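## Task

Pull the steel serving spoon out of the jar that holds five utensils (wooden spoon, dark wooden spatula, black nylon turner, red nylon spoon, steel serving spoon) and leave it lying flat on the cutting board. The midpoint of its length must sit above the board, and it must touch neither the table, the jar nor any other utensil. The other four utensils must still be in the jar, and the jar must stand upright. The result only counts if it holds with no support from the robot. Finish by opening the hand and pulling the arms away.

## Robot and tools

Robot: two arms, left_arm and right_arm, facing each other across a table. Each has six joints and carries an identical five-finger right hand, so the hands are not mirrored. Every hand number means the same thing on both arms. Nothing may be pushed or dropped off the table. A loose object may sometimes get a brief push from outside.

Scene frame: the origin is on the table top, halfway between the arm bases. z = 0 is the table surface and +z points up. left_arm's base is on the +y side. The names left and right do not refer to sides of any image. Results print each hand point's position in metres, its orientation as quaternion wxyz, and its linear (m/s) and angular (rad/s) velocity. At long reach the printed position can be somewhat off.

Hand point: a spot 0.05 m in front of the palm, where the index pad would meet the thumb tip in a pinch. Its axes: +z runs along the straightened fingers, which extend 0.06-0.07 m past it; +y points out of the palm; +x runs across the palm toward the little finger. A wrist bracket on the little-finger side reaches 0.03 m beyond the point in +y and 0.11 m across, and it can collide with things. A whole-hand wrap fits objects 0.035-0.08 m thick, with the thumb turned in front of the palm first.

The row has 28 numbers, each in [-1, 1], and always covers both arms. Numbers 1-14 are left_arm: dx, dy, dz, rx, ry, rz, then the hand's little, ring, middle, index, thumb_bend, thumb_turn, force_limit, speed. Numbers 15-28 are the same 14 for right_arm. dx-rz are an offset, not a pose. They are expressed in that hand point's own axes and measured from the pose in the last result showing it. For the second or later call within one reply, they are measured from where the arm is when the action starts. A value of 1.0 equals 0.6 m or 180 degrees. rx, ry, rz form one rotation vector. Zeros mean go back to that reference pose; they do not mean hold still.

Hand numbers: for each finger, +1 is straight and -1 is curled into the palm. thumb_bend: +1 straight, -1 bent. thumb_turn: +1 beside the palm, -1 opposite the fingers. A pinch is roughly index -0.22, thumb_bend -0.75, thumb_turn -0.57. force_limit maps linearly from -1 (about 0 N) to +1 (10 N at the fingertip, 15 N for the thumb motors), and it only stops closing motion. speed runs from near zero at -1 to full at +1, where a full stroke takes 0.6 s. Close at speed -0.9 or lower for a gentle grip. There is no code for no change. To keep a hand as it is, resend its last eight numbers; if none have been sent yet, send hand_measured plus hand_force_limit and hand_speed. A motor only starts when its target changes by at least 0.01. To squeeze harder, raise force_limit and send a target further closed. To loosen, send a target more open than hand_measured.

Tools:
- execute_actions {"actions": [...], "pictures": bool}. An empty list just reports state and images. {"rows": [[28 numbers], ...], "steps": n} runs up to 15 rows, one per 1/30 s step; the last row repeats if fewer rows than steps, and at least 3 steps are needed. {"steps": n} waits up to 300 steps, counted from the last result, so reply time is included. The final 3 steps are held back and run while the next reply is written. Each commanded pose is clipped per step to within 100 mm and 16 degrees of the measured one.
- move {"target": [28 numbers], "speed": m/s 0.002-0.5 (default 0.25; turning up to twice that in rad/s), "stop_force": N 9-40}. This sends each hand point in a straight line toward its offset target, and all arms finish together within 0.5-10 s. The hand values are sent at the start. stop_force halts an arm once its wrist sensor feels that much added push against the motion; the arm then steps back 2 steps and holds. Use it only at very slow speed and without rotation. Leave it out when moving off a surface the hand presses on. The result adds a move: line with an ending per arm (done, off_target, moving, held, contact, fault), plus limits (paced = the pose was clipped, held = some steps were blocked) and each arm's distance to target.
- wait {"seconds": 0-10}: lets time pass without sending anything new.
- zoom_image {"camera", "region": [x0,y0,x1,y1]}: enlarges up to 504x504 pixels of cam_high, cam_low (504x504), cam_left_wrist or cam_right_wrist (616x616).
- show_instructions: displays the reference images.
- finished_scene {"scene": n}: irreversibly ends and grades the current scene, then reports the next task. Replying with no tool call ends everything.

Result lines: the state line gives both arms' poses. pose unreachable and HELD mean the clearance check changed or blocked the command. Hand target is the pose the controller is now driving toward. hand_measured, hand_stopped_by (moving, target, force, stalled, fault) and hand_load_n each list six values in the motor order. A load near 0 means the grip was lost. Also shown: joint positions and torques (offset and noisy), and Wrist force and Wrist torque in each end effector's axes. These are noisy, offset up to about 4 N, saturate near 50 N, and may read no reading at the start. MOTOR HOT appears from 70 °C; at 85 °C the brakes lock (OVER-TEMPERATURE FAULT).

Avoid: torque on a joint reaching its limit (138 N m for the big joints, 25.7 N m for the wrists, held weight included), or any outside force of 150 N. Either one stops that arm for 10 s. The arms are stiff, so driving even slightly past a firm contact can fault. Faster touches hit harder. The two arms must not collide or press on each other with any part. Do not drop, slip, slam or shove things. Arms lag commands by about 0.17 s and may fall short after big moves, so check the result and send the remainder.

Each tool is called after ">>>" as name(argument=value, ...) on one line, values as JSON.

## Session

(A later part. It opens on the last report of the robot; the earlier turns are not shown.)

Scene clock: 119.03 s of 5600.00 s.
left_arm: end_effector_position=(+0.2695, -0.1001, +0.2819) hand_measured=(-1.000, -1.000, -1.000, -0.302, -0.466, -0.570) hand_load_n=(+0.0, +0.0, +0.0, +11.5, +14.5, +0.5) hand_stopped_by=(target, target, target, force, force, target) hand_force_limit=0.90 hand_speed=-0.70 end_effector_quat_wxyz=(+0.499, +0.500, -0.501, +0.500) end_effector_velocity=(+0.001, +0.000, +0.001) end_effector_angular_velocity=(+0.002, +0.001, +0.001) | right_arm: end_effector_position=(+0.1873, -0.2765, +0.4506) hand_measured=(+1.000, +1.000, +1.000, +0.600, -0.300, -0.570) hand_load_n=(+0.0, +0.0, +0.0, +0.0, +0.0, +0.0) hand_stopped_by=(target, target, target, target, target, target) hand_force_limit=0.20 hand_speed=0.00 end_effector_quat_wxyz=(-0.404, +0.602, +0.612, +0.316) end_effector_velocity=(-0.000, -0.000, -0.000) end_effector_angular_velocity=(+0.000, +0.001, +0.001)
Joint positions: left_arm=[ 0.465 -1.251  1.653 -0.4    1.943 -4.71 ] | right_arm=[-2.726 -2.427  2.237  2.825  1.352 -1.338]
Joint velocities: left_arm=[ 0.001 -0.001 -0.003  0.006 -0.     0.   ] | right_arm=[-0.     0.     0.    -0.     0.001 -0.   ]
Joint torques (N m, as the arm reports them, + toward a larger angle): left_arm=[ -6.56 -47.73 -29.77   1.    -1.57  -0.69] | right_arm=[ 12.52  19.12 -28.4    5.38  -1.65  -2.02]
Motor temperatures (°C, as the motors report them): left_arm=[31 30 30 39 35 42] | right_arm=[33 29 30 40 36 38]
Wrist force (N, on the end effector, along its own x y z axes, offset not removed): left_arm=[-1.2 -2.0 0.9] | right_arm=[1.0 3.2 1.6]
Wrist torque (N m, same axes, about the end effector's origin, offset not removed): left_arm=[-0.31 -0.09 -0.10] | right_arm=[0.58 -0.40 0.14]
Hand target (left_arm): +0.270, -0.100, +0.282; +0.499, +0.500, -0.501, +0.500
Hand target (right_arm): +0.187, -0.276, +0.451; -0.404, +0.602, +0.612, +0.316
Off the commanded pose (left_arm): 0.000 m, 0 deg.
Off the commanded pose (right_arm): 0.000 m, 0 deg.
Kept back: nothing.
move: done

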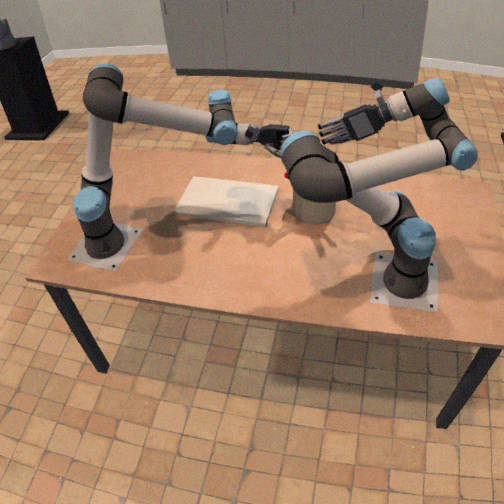

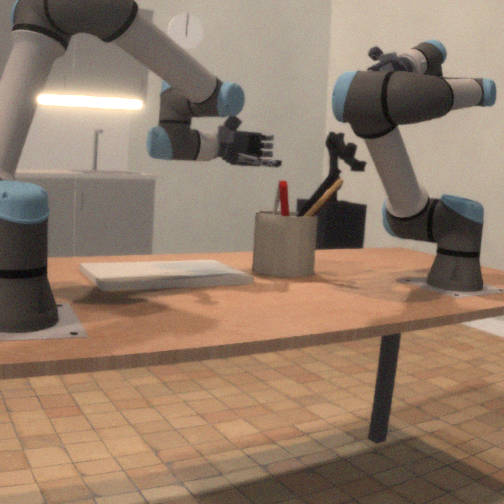

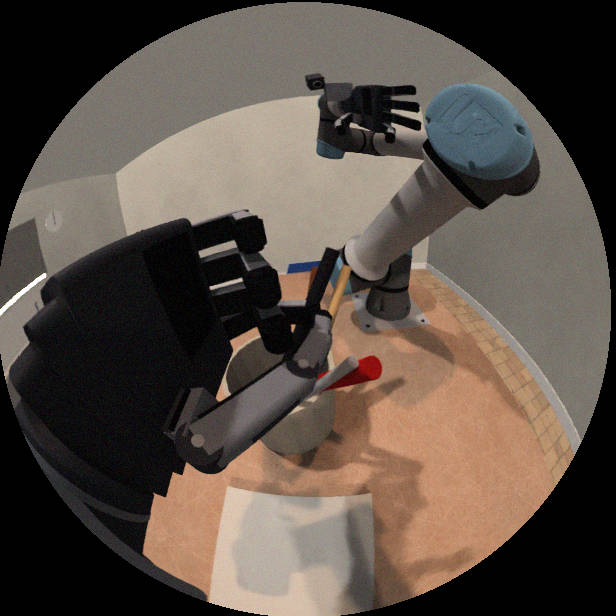

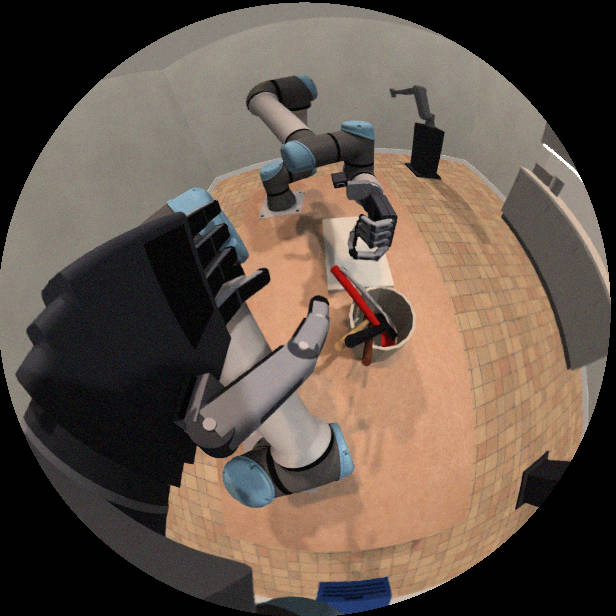

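>>> move(target=[-0.1,-0.03,0,0,0,0,-1,-1,-1,0.35,-0.3,-0.57,0.2,0,0,0,0.2,0,0,0,1,1,1,0.6,-0.3,-0.57,0.2,0], speed=0.06)

>>> move(target=[0,0.045,0,0,0,0,-1,-1,-1,0.35,-0.3,-0.57,0.2,0,0,0,0,0,0,0,1,1,1,0.6,-0.3,-0.57,0.2,0], speed=0.015)

>>> zoom_image(camera="cam_right_wrist", region=[280,200,480,420])

>>> zoom_image(camera="cam_left_wrist", region=[220,220,460,420])

Scene clock: 121.80 s of 5600.00 s.
left_arm: end_effector_position=(+0.2875, -0.1001, +0.2220) hand_measured=(-1.000, -1.000, -1.000, +0.350, -0.300, -0.570) hand_load_n=(+0.0, +0.0, +0.0, +0.0, +0.0, +0.0) hand_stopped_by=(target, target, target, target, target, target) hand_force_limit=0.20 hand_speed=0.00 end_effector_quat_wxyz=(+0.499, +0.500, -0.501, +0.500) end_effector_velocity=(+0.000, -0.000, -0.001) end_effector_angular_velocity=(-0.001, -0.000, +0.000) | right_arm: end_effector_position=(+0.1738, -0.1721, +0.3939) hand_measured=(+1.000, +1.000, +1.000, +0.600, -0.300, -0.570) hand_load_n=(+0.0, +0.0, +0.0, +0.0, +0.0, +0.0) hand_stopped_by=(target, target, target, target, target, target) hand_force_limit=0.20 hand_speed=0.00 end_effector_quat_wxyz=(-0.404, +0.602, +0.612, +0.316) end_effector_velocity=(+0.001, +0.002, -0.001) end_effector_angular_velocity=(+0.000, +0.001, -0.000)
Joint positions: left_arm=[ 0.498 -1.164  1.698 -0.533  1.976 -4.71 ] | right_arm=[-2.973 -2.912  2.382  3.178  1.569 -1.457]
Joint velocities: left_arm=[ 0.     0.001  0.001 -0.003 -0.    -0.   ] | right_arm=[-0.008 -0.01  -0.     0.011  0.007 -0.003]
Joint torques (N m, as the arm reports them, + toward a larger angle): left_arm=[  7.56 -26.47 -14.35  -4.04   2.28   0.42] | right_arm=[-12.96  15.3   -5.24   5.67   1.84  -1.89]
Motor temperatures (°C, as the motors report them): left_arm=[31 30 30 39 35 42] | right_arm=[33 29 30 40 36 38]
Wrist force (N, on the end effector, along its own x y z axes, offset not removed): left_arm=[0.3 -2.1 1.2] | right_arm=[2.6 2.9 2.1]
Wrist torque (N m, same axes, about the end effector's origin, offset not removed): left_arm=[-0.35 -0.37 0.11] | right_arm=[0.50 -0.63 0.22]
Hand target (left_arm): +0.288, -0.100, +0.222; +0.499, +0.500, -0.501, +0.500
Hand target (right_arm): +0.174, -0.172, +0.394; -0.404, +0.602, +0.612, +0.316
Off the commanded pose (left_arm): 0.000 m, 0 deg.
Off the commanded pose (right_arm): 0.000 m, 0 deg.
Kept back: nothing.
move: done

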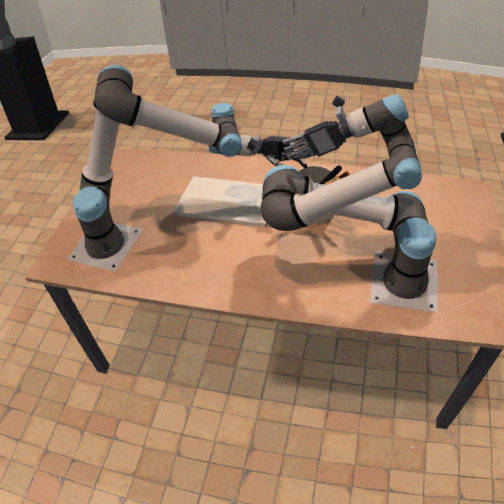

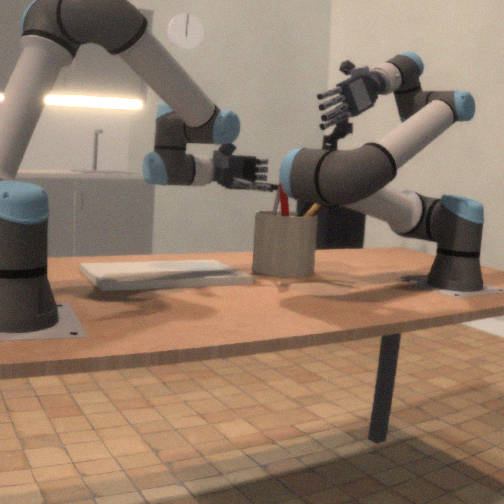

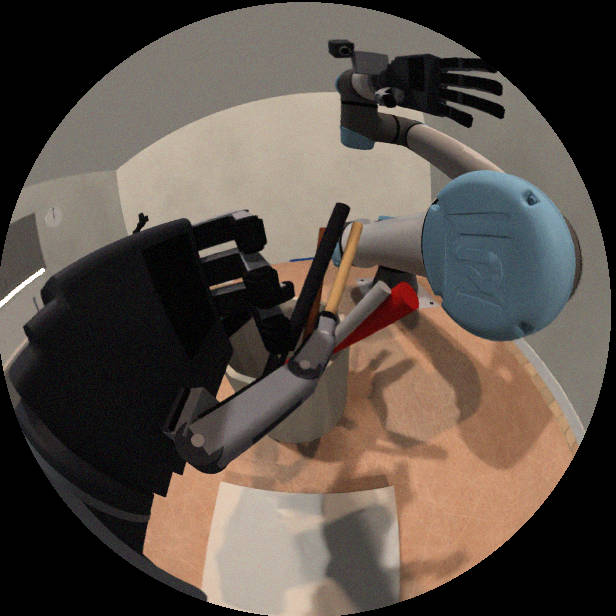

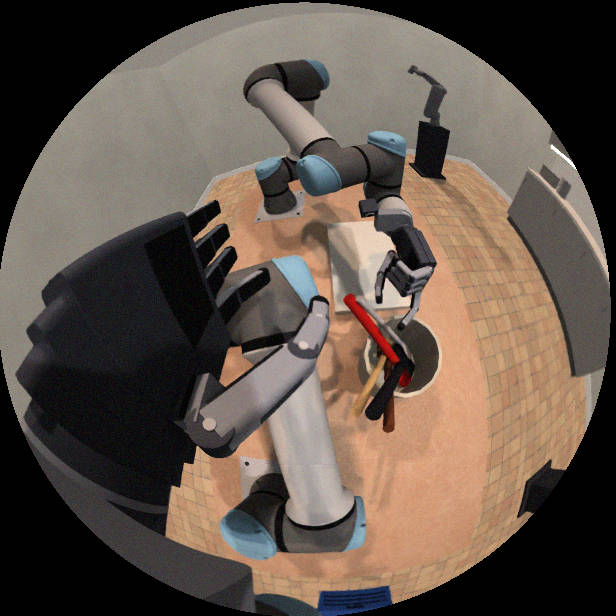

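Scene clock: 123.90 s of 5600.00 s.
left_arm: end_effector_position=(+0.2609, -0.1000, +0.2220) hand_measured=(-1.000, -1.000, -1.000, +0.350, -0.300, -0.570) hand_load_n=(+0.0, +0.0, +0.0, +0.0, +0.0, +0.0) hand_stopped_by=(target, target, target, target, target, target) hand_force_limit=0.20 hand_speed=0.00 end_effector_quat_wxyz=(+0.499, +0.500, -0.501, +0.500) end_effector_velocity=(-0.003, +0.000, +0.000) end_effector_angular_velocity=(-0.001, +0.001, -0.000) | right_arm: end_effector_position=(+0.1738, -0.1721, +0.3939) hand_measured=(+1.000, +1.000, +1.000, +0.600, -0.300, -0.570) hand_load_n=(+0.0, +0.0, +0.0, +0.0, +0.0, +0.0) hand_stopped_by=(target, target, target, target, target, target) hand_force_limit=0.20 hand_speed=0.00 end_effector_quat_wxyz=(-0.404, +0.602, +0.612, +0.316) end_effector_velocity=(+0.000, -0.000, -0.000) end_effector_angular_velocity=(+0.000, +0.001, -0.002)
Joint positions: left_arm=[ 0.448 -1.198  1.748 -0.549  1.926 -4.71 ] | right_arm=[-2.973 -2.912  2.382  3.178  1.569 -1.457]
Joint velocities: left_arm=[-0.005 -0.004  0.005 -0.002 -0.005 -0.001] | right_arm=[-0.001  0.     0.    -0.     0.     0.001]
Joint torques (N m, as the arm reports them, + toward a larger angle): left_arm=[ -7.07 -48.1  -13.94  -4.08  -2.1   -2.18] | right_arm=[13.31 35.83 -8.95  0.08 -1.85  2.56]
Motor temperatures (°C, as the motors report them): left_arm=[31 30 30 39 35 42] | right_arm=[33 29 30 40 36 38]
Wrist force (N, on the end effector, along its own x y z axes, offset not removed): left_arm=[0.5 -1.6 1.2] | right_arm=[0.8 2.1 3.3]
Wrist torque (N m, same axes, about the end effector's origin, offset not removed): left_arm=[-0.21 -0.36 0.14] | right_arm=[0.29 -0.40 0.06]
Hand target (left_arm): +0.261, -0.100, +0.222; +0.499, +0.500, -0.501, +0.500
Hand target (right_arm): +0.174, -0.172, +0.394; -0.404, +0.602, +0.612, +0.316
Off the commanded pose (left_arm): 0.000 m, 0 deg.
Off the commanded pose (right_arm): 0.000 m, 0 deg.
Kept back: nothing.
move: done

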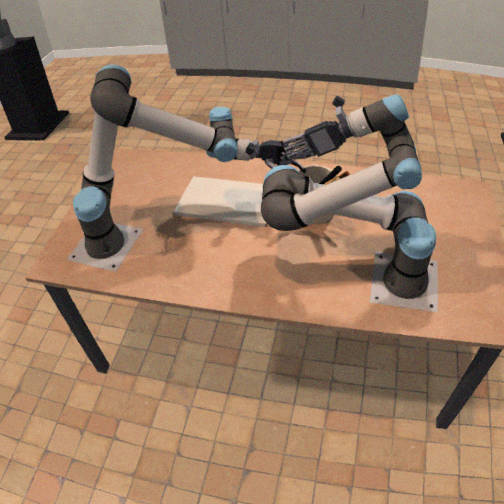

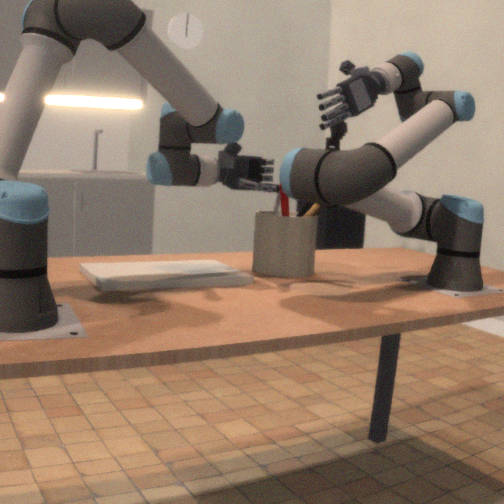

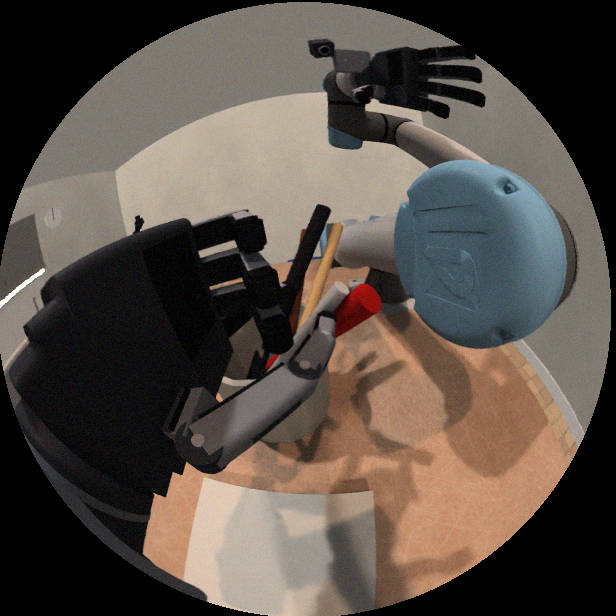

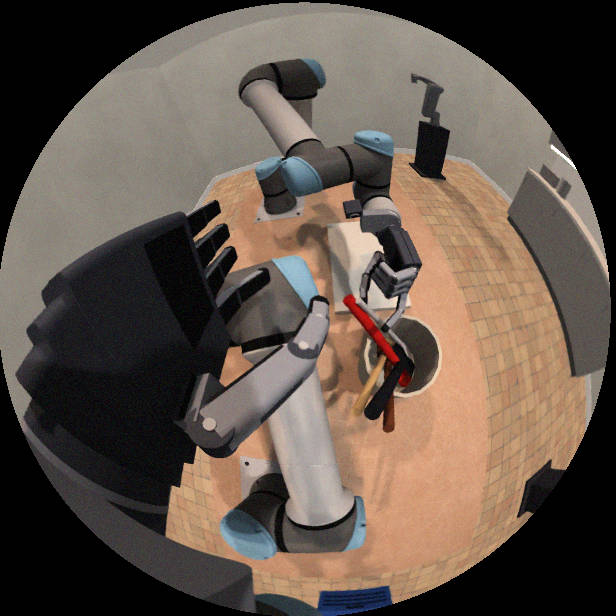

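Region (280, 200, 480, 420) of cam_right_wrist's 616x616 image, scaled by 2.291, with more detail than that image has; it fills the left 458 columns of this view, and the rest is white.

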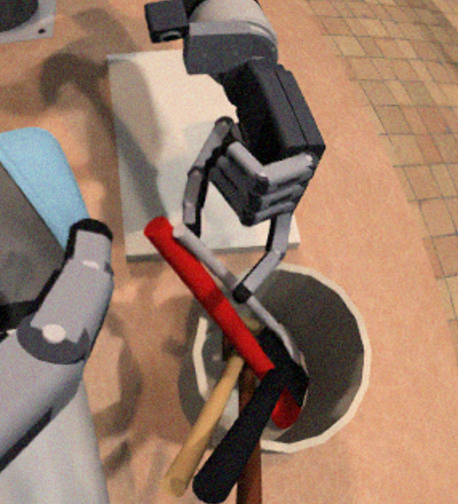

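Region (220, 220, 460, 420) of cam_left_wrist's 616x616 image, scaled by 2.100, with more detail than that image has.

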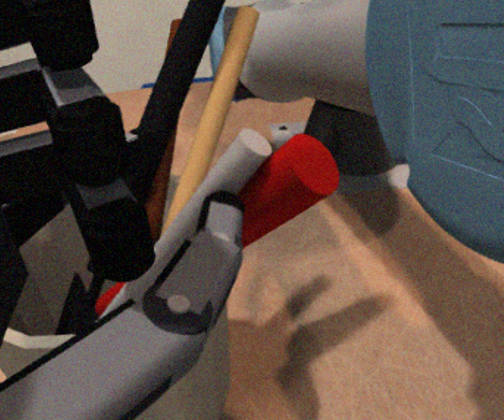

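>>> execute_actions(actions=[{"rows":[[0,0,0,0,0,0,-1,-1,-1,-0.5,-0.3,-0.57,0.2,-0.5,0,0,0,0,0,0,1,1,1,0.6,-0.3,-0.57,0.2,0]],"steps":15}])

>>> wait(seconds=1)

>>> move(target=[0,0,0,0,0,0,-1,-1,-1,-0.6,-0.3,-0.57,0.9,-0.7,0,0,-0.2,0,0,0,1,1,1,0.6,-0.3,-0.57,0.2,0], speed=0.1)

>>> move(target=[0.08,0,0,0,0,0,-1,-1,-1,-0.6,-0.3,-0.57,0.9,-0.7,0,0,0,0,0,0,1,1,1,0.6,-0.3,-0.57,0.2,0], speed=0.03)

Scene clock: 124.43 s of 5600.00 s.
left_arm: end_effector_position=(+0.2608, -0.1000, +0.2221) hand_measured=(-1.000, -1.000, -1.000, +0.102, -0.300, -0.570) hand_load_n=(+0.0, +0.0, +0.0, +0.0, +0.0, +0.0) hand_stopped_by=(target, target, target, moving, target, target) hand_force_limit=0.20 hand_speed=-0.50 end_effector_quat_wxyz=(+0.499, +0.500, -0.501, +0.500) end_effector_velocity=(+0.000, +0.000, +0.001) end_effector_angular_velocity=(-0.002, -0.002, -0.000) | right_arm: end_effector_position=(+0.1738, -0.1721, +0.3939) hand_measured=(+1.000, +1.000, +1.000, +0.600, -0.300, -0.570) hand_load_n=(+0.0, +0.0, +0.0, +0.0, +0.0, +0.0) hand_stopped_by=(target, target, target, target, target, target) hand_force_limit=0.20 hand_speed=0.00 end_effector_quat_wxyz=(-0.404, +0.602, +0.612, +0.316) end_effector_velocity=(+0.000, -0.000, -0.000) end_effector_angular_velocity=(-0.000, +0.000, -0.002)
Joint positions: left_arm=[ 0.448 -1.198  1.748 -0.55   1.926 -4.71 ] | right_arm=[-2.973 -2.912  2.382  3.178  1.569 -1.457]
Joint velocities: left_arm=[ 0.001 -0.001 -0.    -0.     0.001  0.001] | right_arm=[-0.    -0.     0.    -0.    -0.001  0.001]
Joint torques (N m, as the arm reports them, + toward a larger angle): left_arm=[  7.13 -25.38 -28.34  -1.67   2.38  -2.1 ] | right_arm=[13.13 35.49 -8.44  0.13 -1.89  2.3 ]
Motor temperatures (°C, as the motors report them): left_arm=[31 30 30 39 35 42] | right_arm=[33 29 30 40 36 38]
Wrist force (N, on the end effector, along its own x y z axes, offset not removed): left_arm=[-0.6 -0.5 0.4] | right_arm=[0.8 2.5 1.4]
Wrist torque (N m, same axes, about the end effector's origin, offset not removed): left_arm=[-0.07 -0.05 0.10] | right_arm=[0.38 -0.34 0.03]
Steps of this call (steps 1 to 4: nothing new was sent; steps 5 to 16: the first 12 steps of this action). Readings (end_effector_position | what the end effector reports):
5: left_arm (+0.2606, -0.1000, +0.2220) | right_arm (+0.1738, -0.1721, +0.3939) | left_arm hand_measured=(-1.000, -1.000, -1.000, +0.350, -0.300, -0.570) hand_load_n=(+0.0, +0.0, +0.0, +0.0, +0.0, +0.0) hand_stopped_by=(target, target, target, moving, target, target) hand_force_limit=0.20 hand_speed=-0.50 | right_arm hand_measured=(+1.000, +1.000, +1.000, +0.600, -0.300, -0.570) hand_load_n=(+0.0, +0.0, +0.0, +0.0, +0.0, +0.0) hand_stopped_by=(target, target, target, target, target, target) hand_force_limit=0.20 hand_speed=0.00
6: left_arm (+0.2606, -0.1000, +0.2220) | right_arm (+0.1738, -0.1721, +0.3939) | left_arm hand_measured=(-1.000, -1.000, -1.000, +0.350, -0.300, -0.570) hand_load_n=(+0.0, +0.0, +0.0, +0.0, +0.0, +0.0) hand_stopped_by=(target, target, target, moving, target, target) hand_force_limit=0.20 hand_speed=-0.50 | right_arm hand_measured=(+1.000, +1.000, +1.000, +0.600, -0.300, -0.570) hand_load_n=(+0.0, +0.0, +0.0, +0.0, +0.0, +0.0) hand_stopped_by=(target, target, target, target, target, target) hand_force_limit=0.20 hand_speed=0.00
8: left_arm (+0.2606, -0.1000, +0.2220) | right_arm (+0.1738, -0.1721, +0.3939) | left_arm hand_measured=(-1.000, -1.000, -1.000, +0.324, -0.300, -0.570) hand_load_n=(+0.0, +0.0, +0.0, +0.0, +0.0, +0.0) hand_stopped_by=(target, target, target, moving, target, target) hand_force_limit=0.20 hand_speed=-0.50 | right_arm hand_measured=(+1.000, +1.000, +1.000, +0.600, -0.300, -0.570) hand_load_n=(+0.0, +0.0, +0.0, +0.0, +0.0, +0.0) hand_stopped_by=(target, target, target, target, target, target) hand_force_limit=0.20 hand_speed=0.00
12: left_arm (+0.2608, -0.1000, +0.2222) | right_arm (+0.1738, -0.1721, +0.3939) | left_arm hand_measured=(-1.000, -1.000, -1.000, +0.214, -0.300, -0.570) hand_load_n=(+0.0, +0.0, +0.0, +0.0, +0.0, +0.5) hand_stopped_by=(target, target, target, moving, target, target) hand_force_limit=0.20 hand_speed=-0.50 | right_arm hand_measured=(+1.000, +1.000, +1.000, +0.600, -0.300, -0.570) hand_load_n=(+0.0, +0.0, +0.0, +0.0, +0.0, +0.0) hand_stopped_by=(target, target, target, target, target, target) hand_force_limit=0.20 hand_speed=0.00
16: the state above

Scene clock: 125.53 s of 5600.00 s.
left_arm: end_effector_position=(+0.2609, -0.1000, +0.2220) hand_measured=(-1.000, -1.000, -1.000, -0.144, -0.298, -0.570) hand_load_n=(+0.0, +0.0, +0.0, +8.5, +5.5, +1.5) hand_stopped_by=(target, target, target, force, target, target) hand_force_limit=0.20 hand_speed=-0.50 end_effector_quat_wxyz=(+0.499, +0.500, -0.501, +0.500) end_effector_velocity=(-0.000, +0.000, +0.000) end_effector_angular_velocity=(-0.000, -0.002, -0.000) | right_arm: end_effector_position=(+0.1738, -0.1721, +0.3939) hand_measured=(+1.000, +1.000, +1.000, +0.600, -0.300, -0.570) hand_load_n=(+0.0, +0.0, +0.0, +0.0, +0.0, +0.0) hand_stopped_by=(target, target, target, target, target, target) hand_force_limit=0.20 hand_speed=0.00 end_effector_quat_wxyz=(-0.404, +0.602, +0.612, +0.316) end_effector_velocity=(-0.000, +0.000, -0.000) end_effector_angular_velocity=(+0.000, +0.001, +0.000)
Joint positions: left_arm=[ 0.448 -1.198  1.748 -0.549  1.926 -4.71 ] | right_arm=[-2.973 -2.912  2.382  3.178  1.569 -1.457]
Joint velocities: left_arm=[ 0.    -0.    -0.     0.001  0.     0.002] | right_arm=[ 0.001 -0.     0.    -0.     0.     0.001]
Joint torques (N m, as the arm reports them, + toward a larger angle): left_arm=[  4.74 -25.31 -22.87   1.44   2.43  -1.86] | right_arm=[14.53 35.34 -9.21  0.37 -1.76  2.52]
Motor temperatures (°C, as the motors report them): left_arm=[31 30 30 39 35 42] | right_arm=[33 29 30 40 36 38]
Wrist force (N, on the end effector, along its own x y z axes, offset not removed): left_arm=[0.0 -1.8 2.5] | right_arm=[1.5 3.5 0.8]
Wrist torque (N m, same axes, about the end effector's origin, offset not removed): left_arm=[-0.31 -0.07 -0.04] | right_arm=[0.62 -0.38 0.11]
Hand target (left_arm): +0.261, -0.100, +0.222; +0.499, +0.500, -0.501, +0.500
Hand target (right_arm): +0.174, -0.172, +0.394; -0.404, +0.602, +0.612, +0.316
Off the commanded pose (left_arm): 0.000 m, 0 deg.
Off the commanded pose (right_arm): 0.000 m, 0 deg.
Kept back: nothing.
Steps of this call (steps 1 to 3: the last 3 steps of your previous action; steps 4 to 33: nothing new was sent). Readings (end_effector_position | what the end effector reports):
1: left_arm (+0.2608, -0.1000, +0.2221) | right_arm (+0.1738, -0.1721, +0.3939) | left_arm hand_measured=(-1.000, -1.000, -1.000, +0.074, -0.300, -0.570) hand_load_n=(+0.0, +0.0, +0.0, +0.0, +0.0, +0.0) hand_stopped_by=(target, target, target, moving, target, target) hand_force_limit=0.20 hand_speed=-0.50 | right_arm hand_measured=(+1.000, +1.000, +1.000, +0.600, -0.300, -0.570) hand_load_n=(+0.0, +0.0, +0.0, +0.0, +0.0, +0.0) hand_stopped_by=(target, target, target, target, target, target) hand_force_limit=0.20 hand_speed=0.00
2: left_arm (+0.2608, -0.1000, +0.2221) | right_arm (+0.1738, -0.1721, +0.3939) | left_arm hand_measured=(-1.000, -1.000, -1.000, +0.048, -0.300, -0.570) hand_load_n=(+0.0, +0.0, +0.0, +0.0, +0.0, +0.0) hand_stopped_by=(target, target, target, moving, target, target) hand_force_limit=0.20 hand_speed=-0.50 | right_arm hand_measured=(+1.000, +1.000, +1.000, +0.600, -0.300, -0.570) hand_load_n=(+0.0, +0.0, +0.0, +0.0, +0.0, +0.0) hand_stopped_by=(target, target, target, target, target, target) hand_force_limit=0.20 hand_speed=0.00
4: left_arm (+0.2609, -0.1000, +0.2221) | right_arm (+0.1738, -0.1721, +0.3939) | left_arm hand_measured=(-1.000, -1.000, -1.000, -0.008, -0.300, -0.570) hand_load_n=(+0.0, +0.0, +0.0, +0.0, +0.0, +0.0) hand_stopped_by=(target, target, target, moving, target, target) hand_force_limit=0.20 hand_speed=-0.50 | right_arm hand_measured=(+1.000, +1.000, +1.000, +0.600, -0.300, -0.570) hand_load_n=(+0.0, +0.0, +0.0, +0.0, +0.0, +0.0) hand_stopped_by=(target, target, target, target, target, target) hand_force_limit=0.20 hand_speed=0.00
8: left_arm (+0.2609, -0.1000, +0.2220) | right_arm (+0.1738, -0.1721, +0.3939) | left_arm hand_measured=(-1.000, -1.000, -1.000, -0.118, -0.300, -0.570) hand_load_n=(+0.0, +0.0, +0.0, +4.0, +1.5, +0.5) hand_stopped_by=(target, target, target, moving, target, target) hand_force_limit=0.20 hand_speed=-0.50 | right_arm hand_measured=(+1.000, +1.000, +1.000, +0.600, -0.300, -0.570) hand_load_n=(+0.0, +0.0, +0.0, +0.0, +0.0, +0.0) hand_stopped_by=(target, target, target, target, target, target) hand_force_limit=0.20 hand_speed=0.00
33: the state above

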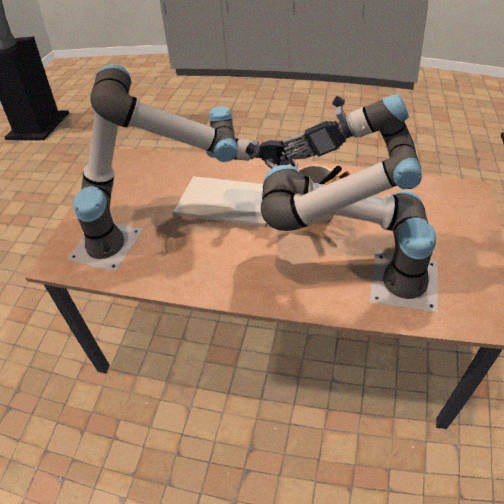

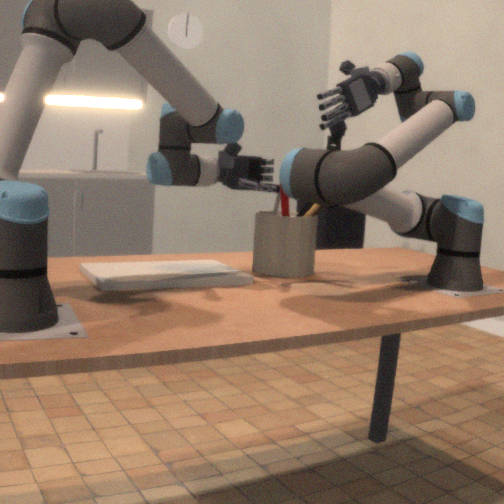

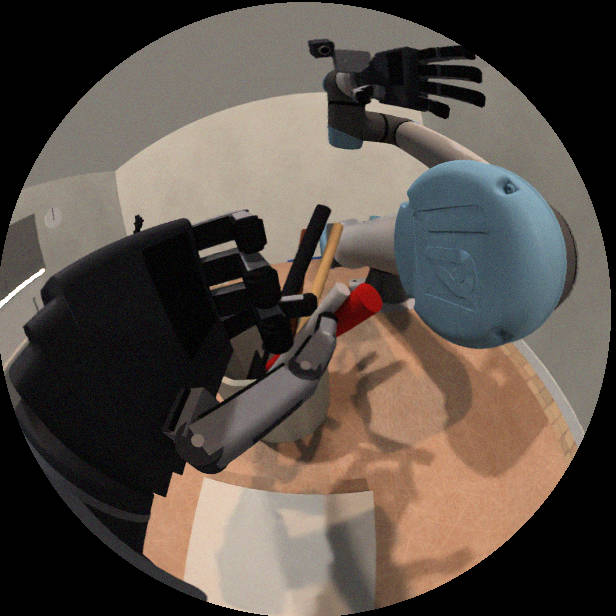

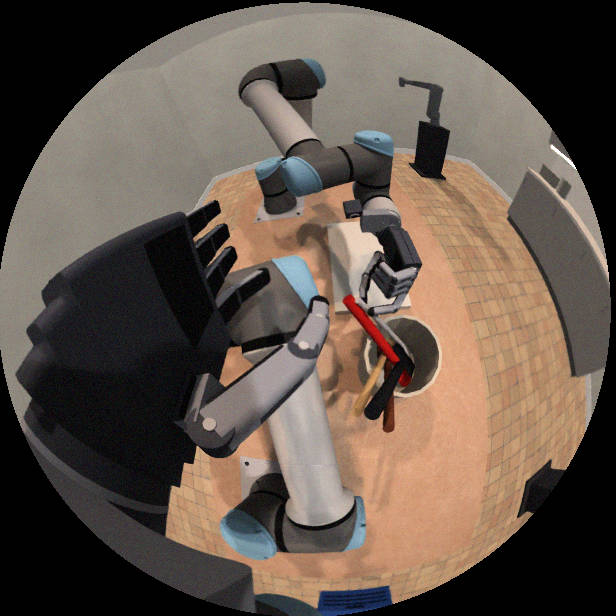

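Scene clock: 127.23 s of 5600.00 s.
left_arm: end_effector_position=(+0.2609, -0.1000, +0.2220) hand_measured=(-1.000, -1.000, -1.000, -0.156, -0.296, -0.570) hand_load_n=(+0.0, +0.0, +0.0, +10.5, +7.0, +2.0) hand_stopped_by=(target, target, target, force, target, target) hand_force_limit=0.90 hand_speed=-0.70 end_effector_quat_wxyz=(+0.499, +0.500, -0.501, +0.500) end_effector_velocity=(-0.001, -0.000, +0.001) end_effector_angular_velocity=(-0.001, +0.000, -0.002) | right_arm: end_effector_position=(+0.1846, -0.2510, +0.4368) hand_measured=(+1.000, +1.000, +1.000, +0.600, -0.300, -0.570) hand_load_n=(+0.0, +0.0, +0.0, +0.0, +0.0, +0.0) hand_stopped_by=(target, target, target, target, target, target) hand_force_limit=0.20 hand_speed=0.00 end_effector_quat_wxyz=(-0.405, +0.602, +0.612, +0.315) end_effector_velocity=(-0.000, +0.000, -0.000) end_effector_angular_velocity=(+0.000, -0.000, +0.000)
Joint positions: left_arm=[ 0.448 -1.198  1.748 -0.549  1.926 -4.71 ] | right_arm=[-2.995 -2.625  2.292  2.98   1.591 -1.467]
Joint velocities: left_arm=[-0.001 -0.002  0.     0.001  0.    -0.   ] | right_arm=[ 0.    -0.001  0.001 -0.    -0.    -0.   ]
Joint torques (N m, as the arm reports them, + toward a larger angle): left_arm=[  4.11 -26.2  -22.     1.33   2.4   -1.72] | right_arm=[-1.26  9.86 -7.59  5.01  1.18 -1.91]
Motor temperatures (°C, as the motors report them): left_arm=[31 30 30 39 35 42] | right_arm=[33 29 30 40 36 38]
Wrist force (N, on the end effector, along its own x y z axes, offset not removed): left_arm=[0.7 -2.3 2.3] | right_arm=[2.0 1.8 3.7]
Wrist torque (N m, same axes, about the end effector's origin, offset not removed): left_arm=[-0.27 -0.21 0.10] | right_arm=[0.25 -0.57 0.15]
Hand target (left_arm): +0.261, -0.100, +0.222; +0.499, +0.500, -0.501, +0.500
Hand target (right_arm): +0.185, -0.251, +0.437; -0.405, +0.601, +0.612, +0.315
Off the commanded pose (left_arm): 0.000 m, 0 deg.
Off the commanded pose (right_arm): 0.030 m, 0 deg.
Kept back: nothing.
move: held (right_arm); limits=held; held on 10 of 44 steps (right_arm), including the last (right_arm)
pose unreachable (right arm): on one or more control steps of this call this arm could not follow its commanded pose, so it was not sent that pose on those steps. On the call's last step it was still not sent that pose. It may still have moved: this result reports where it is.
cause: the commanded pose would bring two parts of the arm too close to each other (joints 3 (elbow) to 6 (wrist 3) lie between them).

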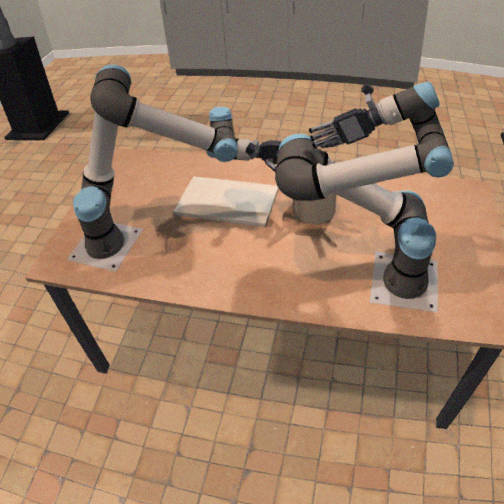

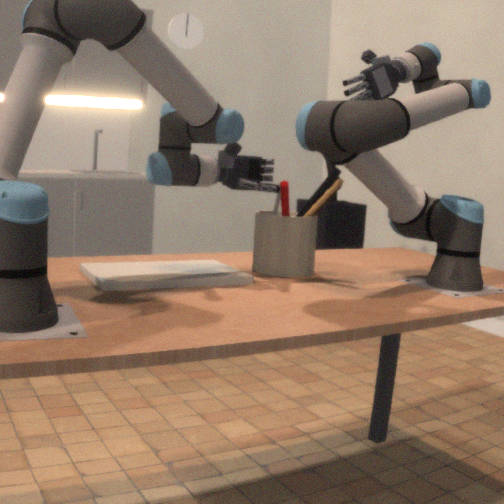

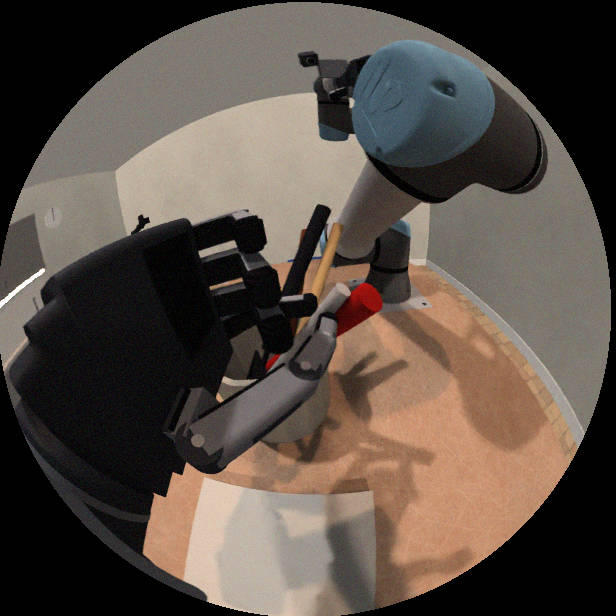

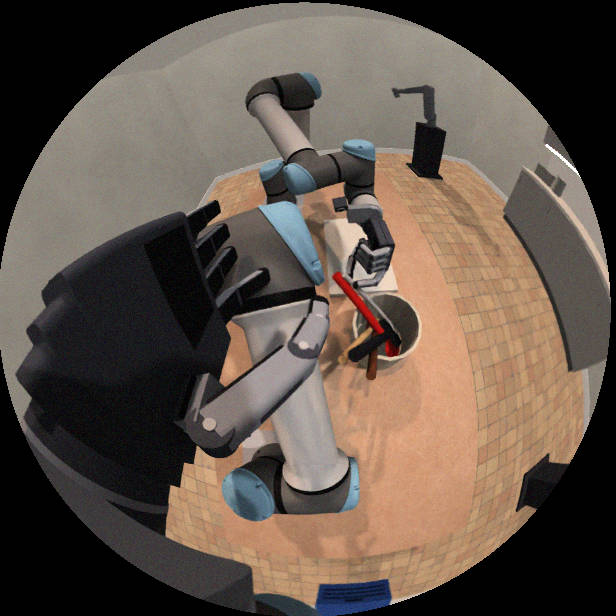

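Scene clock: 129.43 s of 5600.00 s.
left_arm: end_effector_position=(+0.2608, -0.1001, +0.2696) hand_measured=(-1.000, -1.000, -1.000, -0.156, -0.300, -0.570) hand_load_n=(+0.0, +0.0, +0.0, +0.0, +0.0, +0.0) hand_stopped_by=(target, target, target, force, target, target) hand_force_limit=0.90 hand_speed=-0.70 end_effector_quat_wxyz=(+0.499, +0.500, -0.501, +0.500) end_effector_velocity=(+0.000, +0.000, +0.004) end_effector_angular_velocity=(-0.002, +0.000, -0.001) | right_arm: end_effector_position=(+0.1846, -0.2510, +0.4368) hand_measured=(+1.000, +1.000, +1.000, +0.600, -0.300, -0.570) hand_load_n=(+0.0, +0.0, +0.0, +0.0, +0.0, +0.0) hand_stopped_by=(target, target, target, target, target, target) hand_force_limit=0.20 hand_speed=0.00 end_effector_quat_wxyz=(-0.405, +0.601, +0.612, +0.315) end_effector_velocity=(-0.000, +0.000, -0.000) end_effector_angular_velocity=(-0.000, -0.000, +0.002)
Joint positions: left_arm=[ 0.448 -1.251  1.686 -0.434  1.926 -4.71 ] | right_arm=[-2.995 -2.625  2.292  2.981  1.591 -1.467]
Joint velocities: left_arm=[ 0.001 -0.004 -0.005  0.007  0.001 -0.001] | right_arm=[ 0.002 -0.    -0.    -0.     0.    -0.   ]
Joint torques (N m, as the arm reports them, + toward a larger angle): left_arm=[ -7.45 -46.96 -29.36   1.07  -1.71  -1.06] | right_arm=[  3.36  11.74 -10.15   3.99   0.3   -1.64]
Motor temperatures (°C, as the motors report them): left_arm=[31 30 30 39 35 42] | right_arm=[33 29 30 40 36 38]
Wrist force (N, on the end effector, along its own x y z axes, offset not removed): left_arm=[0.5 -1.0 0.5] | right_arm=[0.4 2.6 1.6]
Wrist torque (N m, same axes, about the end effector's origin, offset not removed): left_arm=[-0.20 -0.34 0.10] | right_arm=[0.47 -0.19 0.05]
Hand target (left_arm): +0.261, -0.100, +0.270; +0.499, +0.500, -0.501, +0.500
Hand target (right_arm): +0.185, -0.251, +0.437; -0.405, +0.601, +0.612, +0.315
Off the commanded pose (left_arm): 0.000 m, 0 deg.
Off the commanded pose (right_arm): 0.000 m, 0 deg.
Kept back: nothing.
move: done

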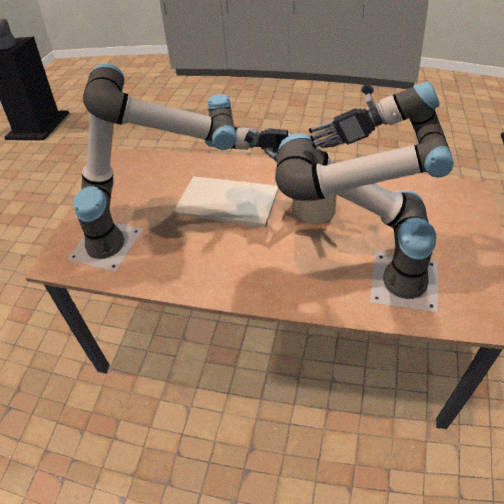

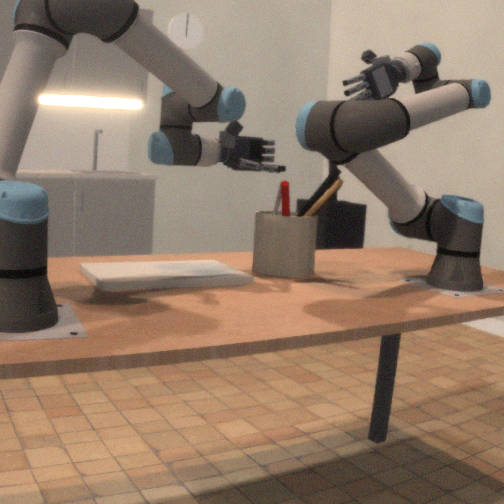

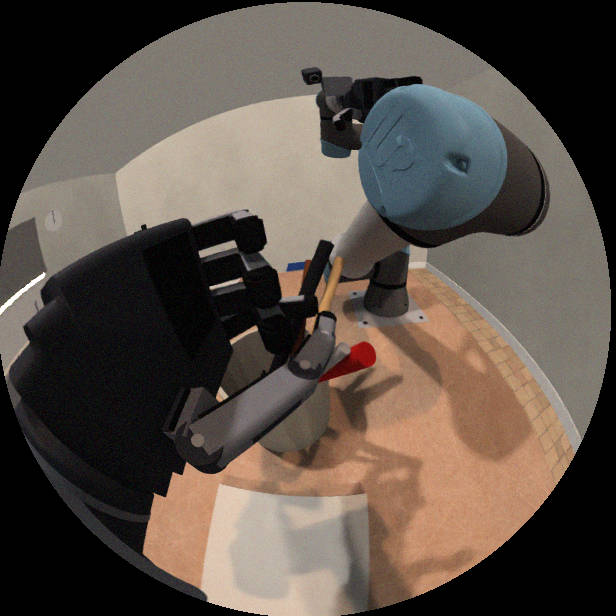

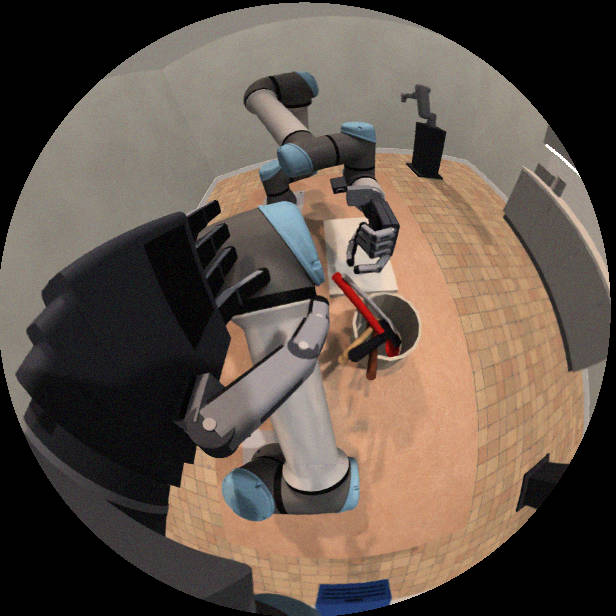

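>>> move(target=[0,0,0,0,0.145,0,-1,-1,-1,0.35,-0.3,-0.57,0.2,0,-0.14,0.30,-0.33,0,0,0,1,1,1,0.6,-0.3,-0.57,0.2,0], speed=0.12)

Scene clock: 132.47 s of 5600.00 s.
left_arm: end_effector_position=(+0.2608, -0.1000, +0.2697) hand_measured=(-1.000, -1.000, -1.000, +0.350, -0.300, -0.570) hand_load_n=(+0.0, +0.0, +0.0, +0.0, +0.0, +0.0) hand_stopped_by=(target, target, target, target, target, target) hand_force_limit=0.20 hand_speed=0.00 end_effector_quat_wxyz=(+0.599, +0.375, -0.376, +0.599) end_effector_velocity=(-0.001, -0.001, -0.000) end_effector_angular_velocity=(-0.016, +0.002, -0.001) | right_arm: end_effector_position=(+0.1957, -0.2630, +0.4373) hand_measured=(+1.000, +1.000, +1.000, +0.600, -0.300, -0.570) hand_load_n=(+0.0, +0.0, +0.0, +0.0, +0.0, +0.0) hand_stopped_by=(target, target, target, target, target, target) hand_force_limit=0.20 hand_speed=0.00 end_effector_quat_wxyz=(-0.399, +0.605, +0.609, +0.323) end_effector_velocity=(+0.000, -0.000, -0.000) end_effector_angular_velocity=(-0.001, +0.000, -0.001)
Joint positions: left_arm=[ 0.44  -1.153  1.926 -1.251  1.882 -4.868] | right_arm=[-3.096 -2.629  2.293  2.982  1.658 -1.517]
Joint velocities: left_arm=[-0.003  0.009  0.004 -0.03  -0.005 -0.006] | right_arm=[-0.001 -0.    -0.     0.     0.     0.   ]
Joint torques (N m, as the arm reports them, + toward a larger angle): left_arm=[ -6.44 -25.48 -13.03  -4.73  -2.27  -2.04] | right_arm=[ 14.3    9.74 -29.01   5.62  -1.73   2.52]
Motor temperatures (°C, as the motors report them): left_arm=[31 30 30 39 35 42] | right_arm=[33 29 30 40 36 38]
Wrist force (N, on the end effector, along its own x y z axes, offset not removed): left_arm=[-0.7 -0.7 0.1] | right_arm=[1.9 2.6 1.2]
Wrist torque (N m, same axes, about the end effector's origin, offset not removed): left_arm=[-0.07 -0.01 -0.02] | right_arm=[0.49 -0.49 0.19]
Hand target (left_arm): +0.261, -0.100, +0.270; +0.600, +0.374, -0.375, +0.600
Hand target (right_arm): +0.196, -0.263, +0.437; -0.399, +0.605, +0.609, +0.323
Off the commanded pose (left_arm): 0.000 m, 0 deg.
Off the commanded pose (right_arm): 0.264 m, 1 deg; position clipped at the last step of the last action.
Kept back: nothing.
move: held (right_arm); limits=paced,held; held on 73 of 83 steps (right_arm), including the last (right_arm)
pose unreachable (right arm): on one or more control steps of this call this arm could not follow its commanded pose, so it was not sent that pose on those steps. On the call's last step it was still not sent that pose. It may still have moved: this result reports where it is.
cause: the commanded pose would bring two parts of the arm too close to each other (joints 3 (elbow) to 6 (wrist 3) lie between them).

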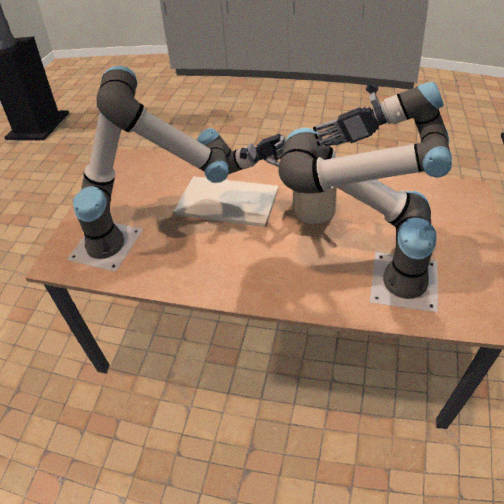

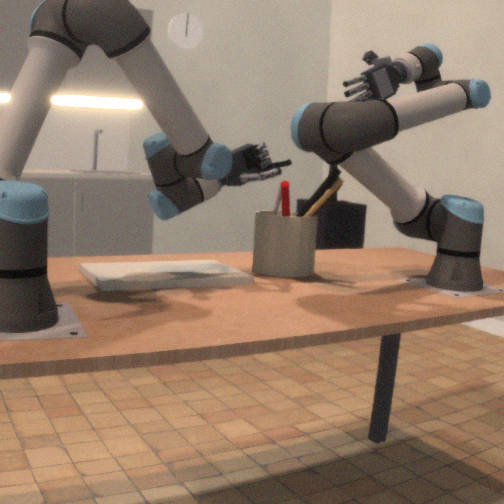

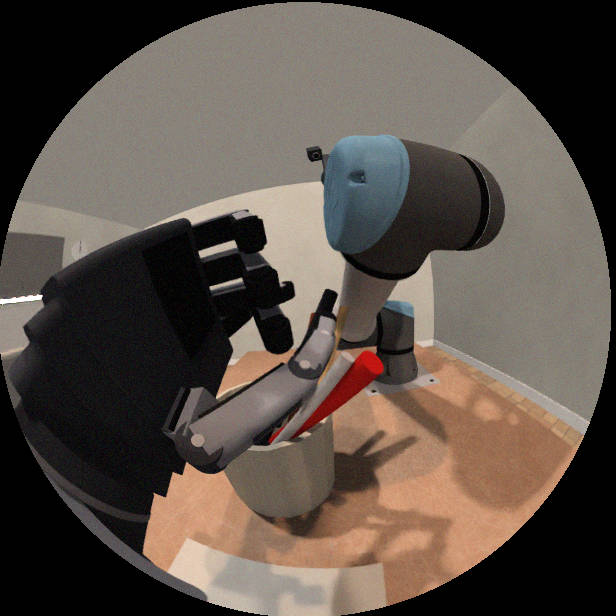

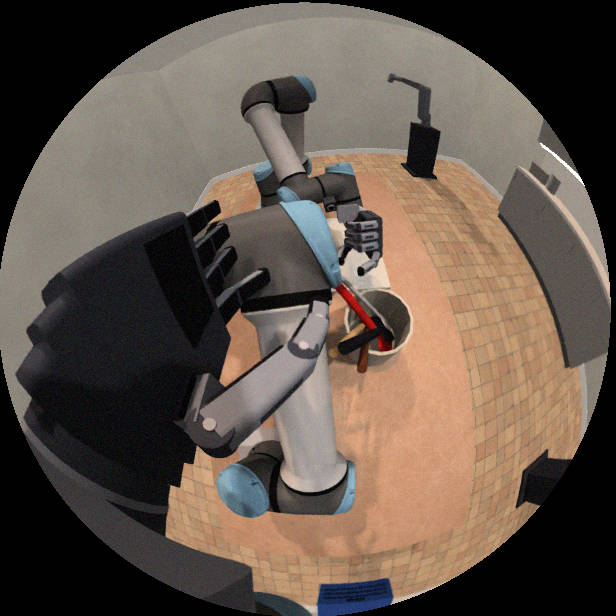

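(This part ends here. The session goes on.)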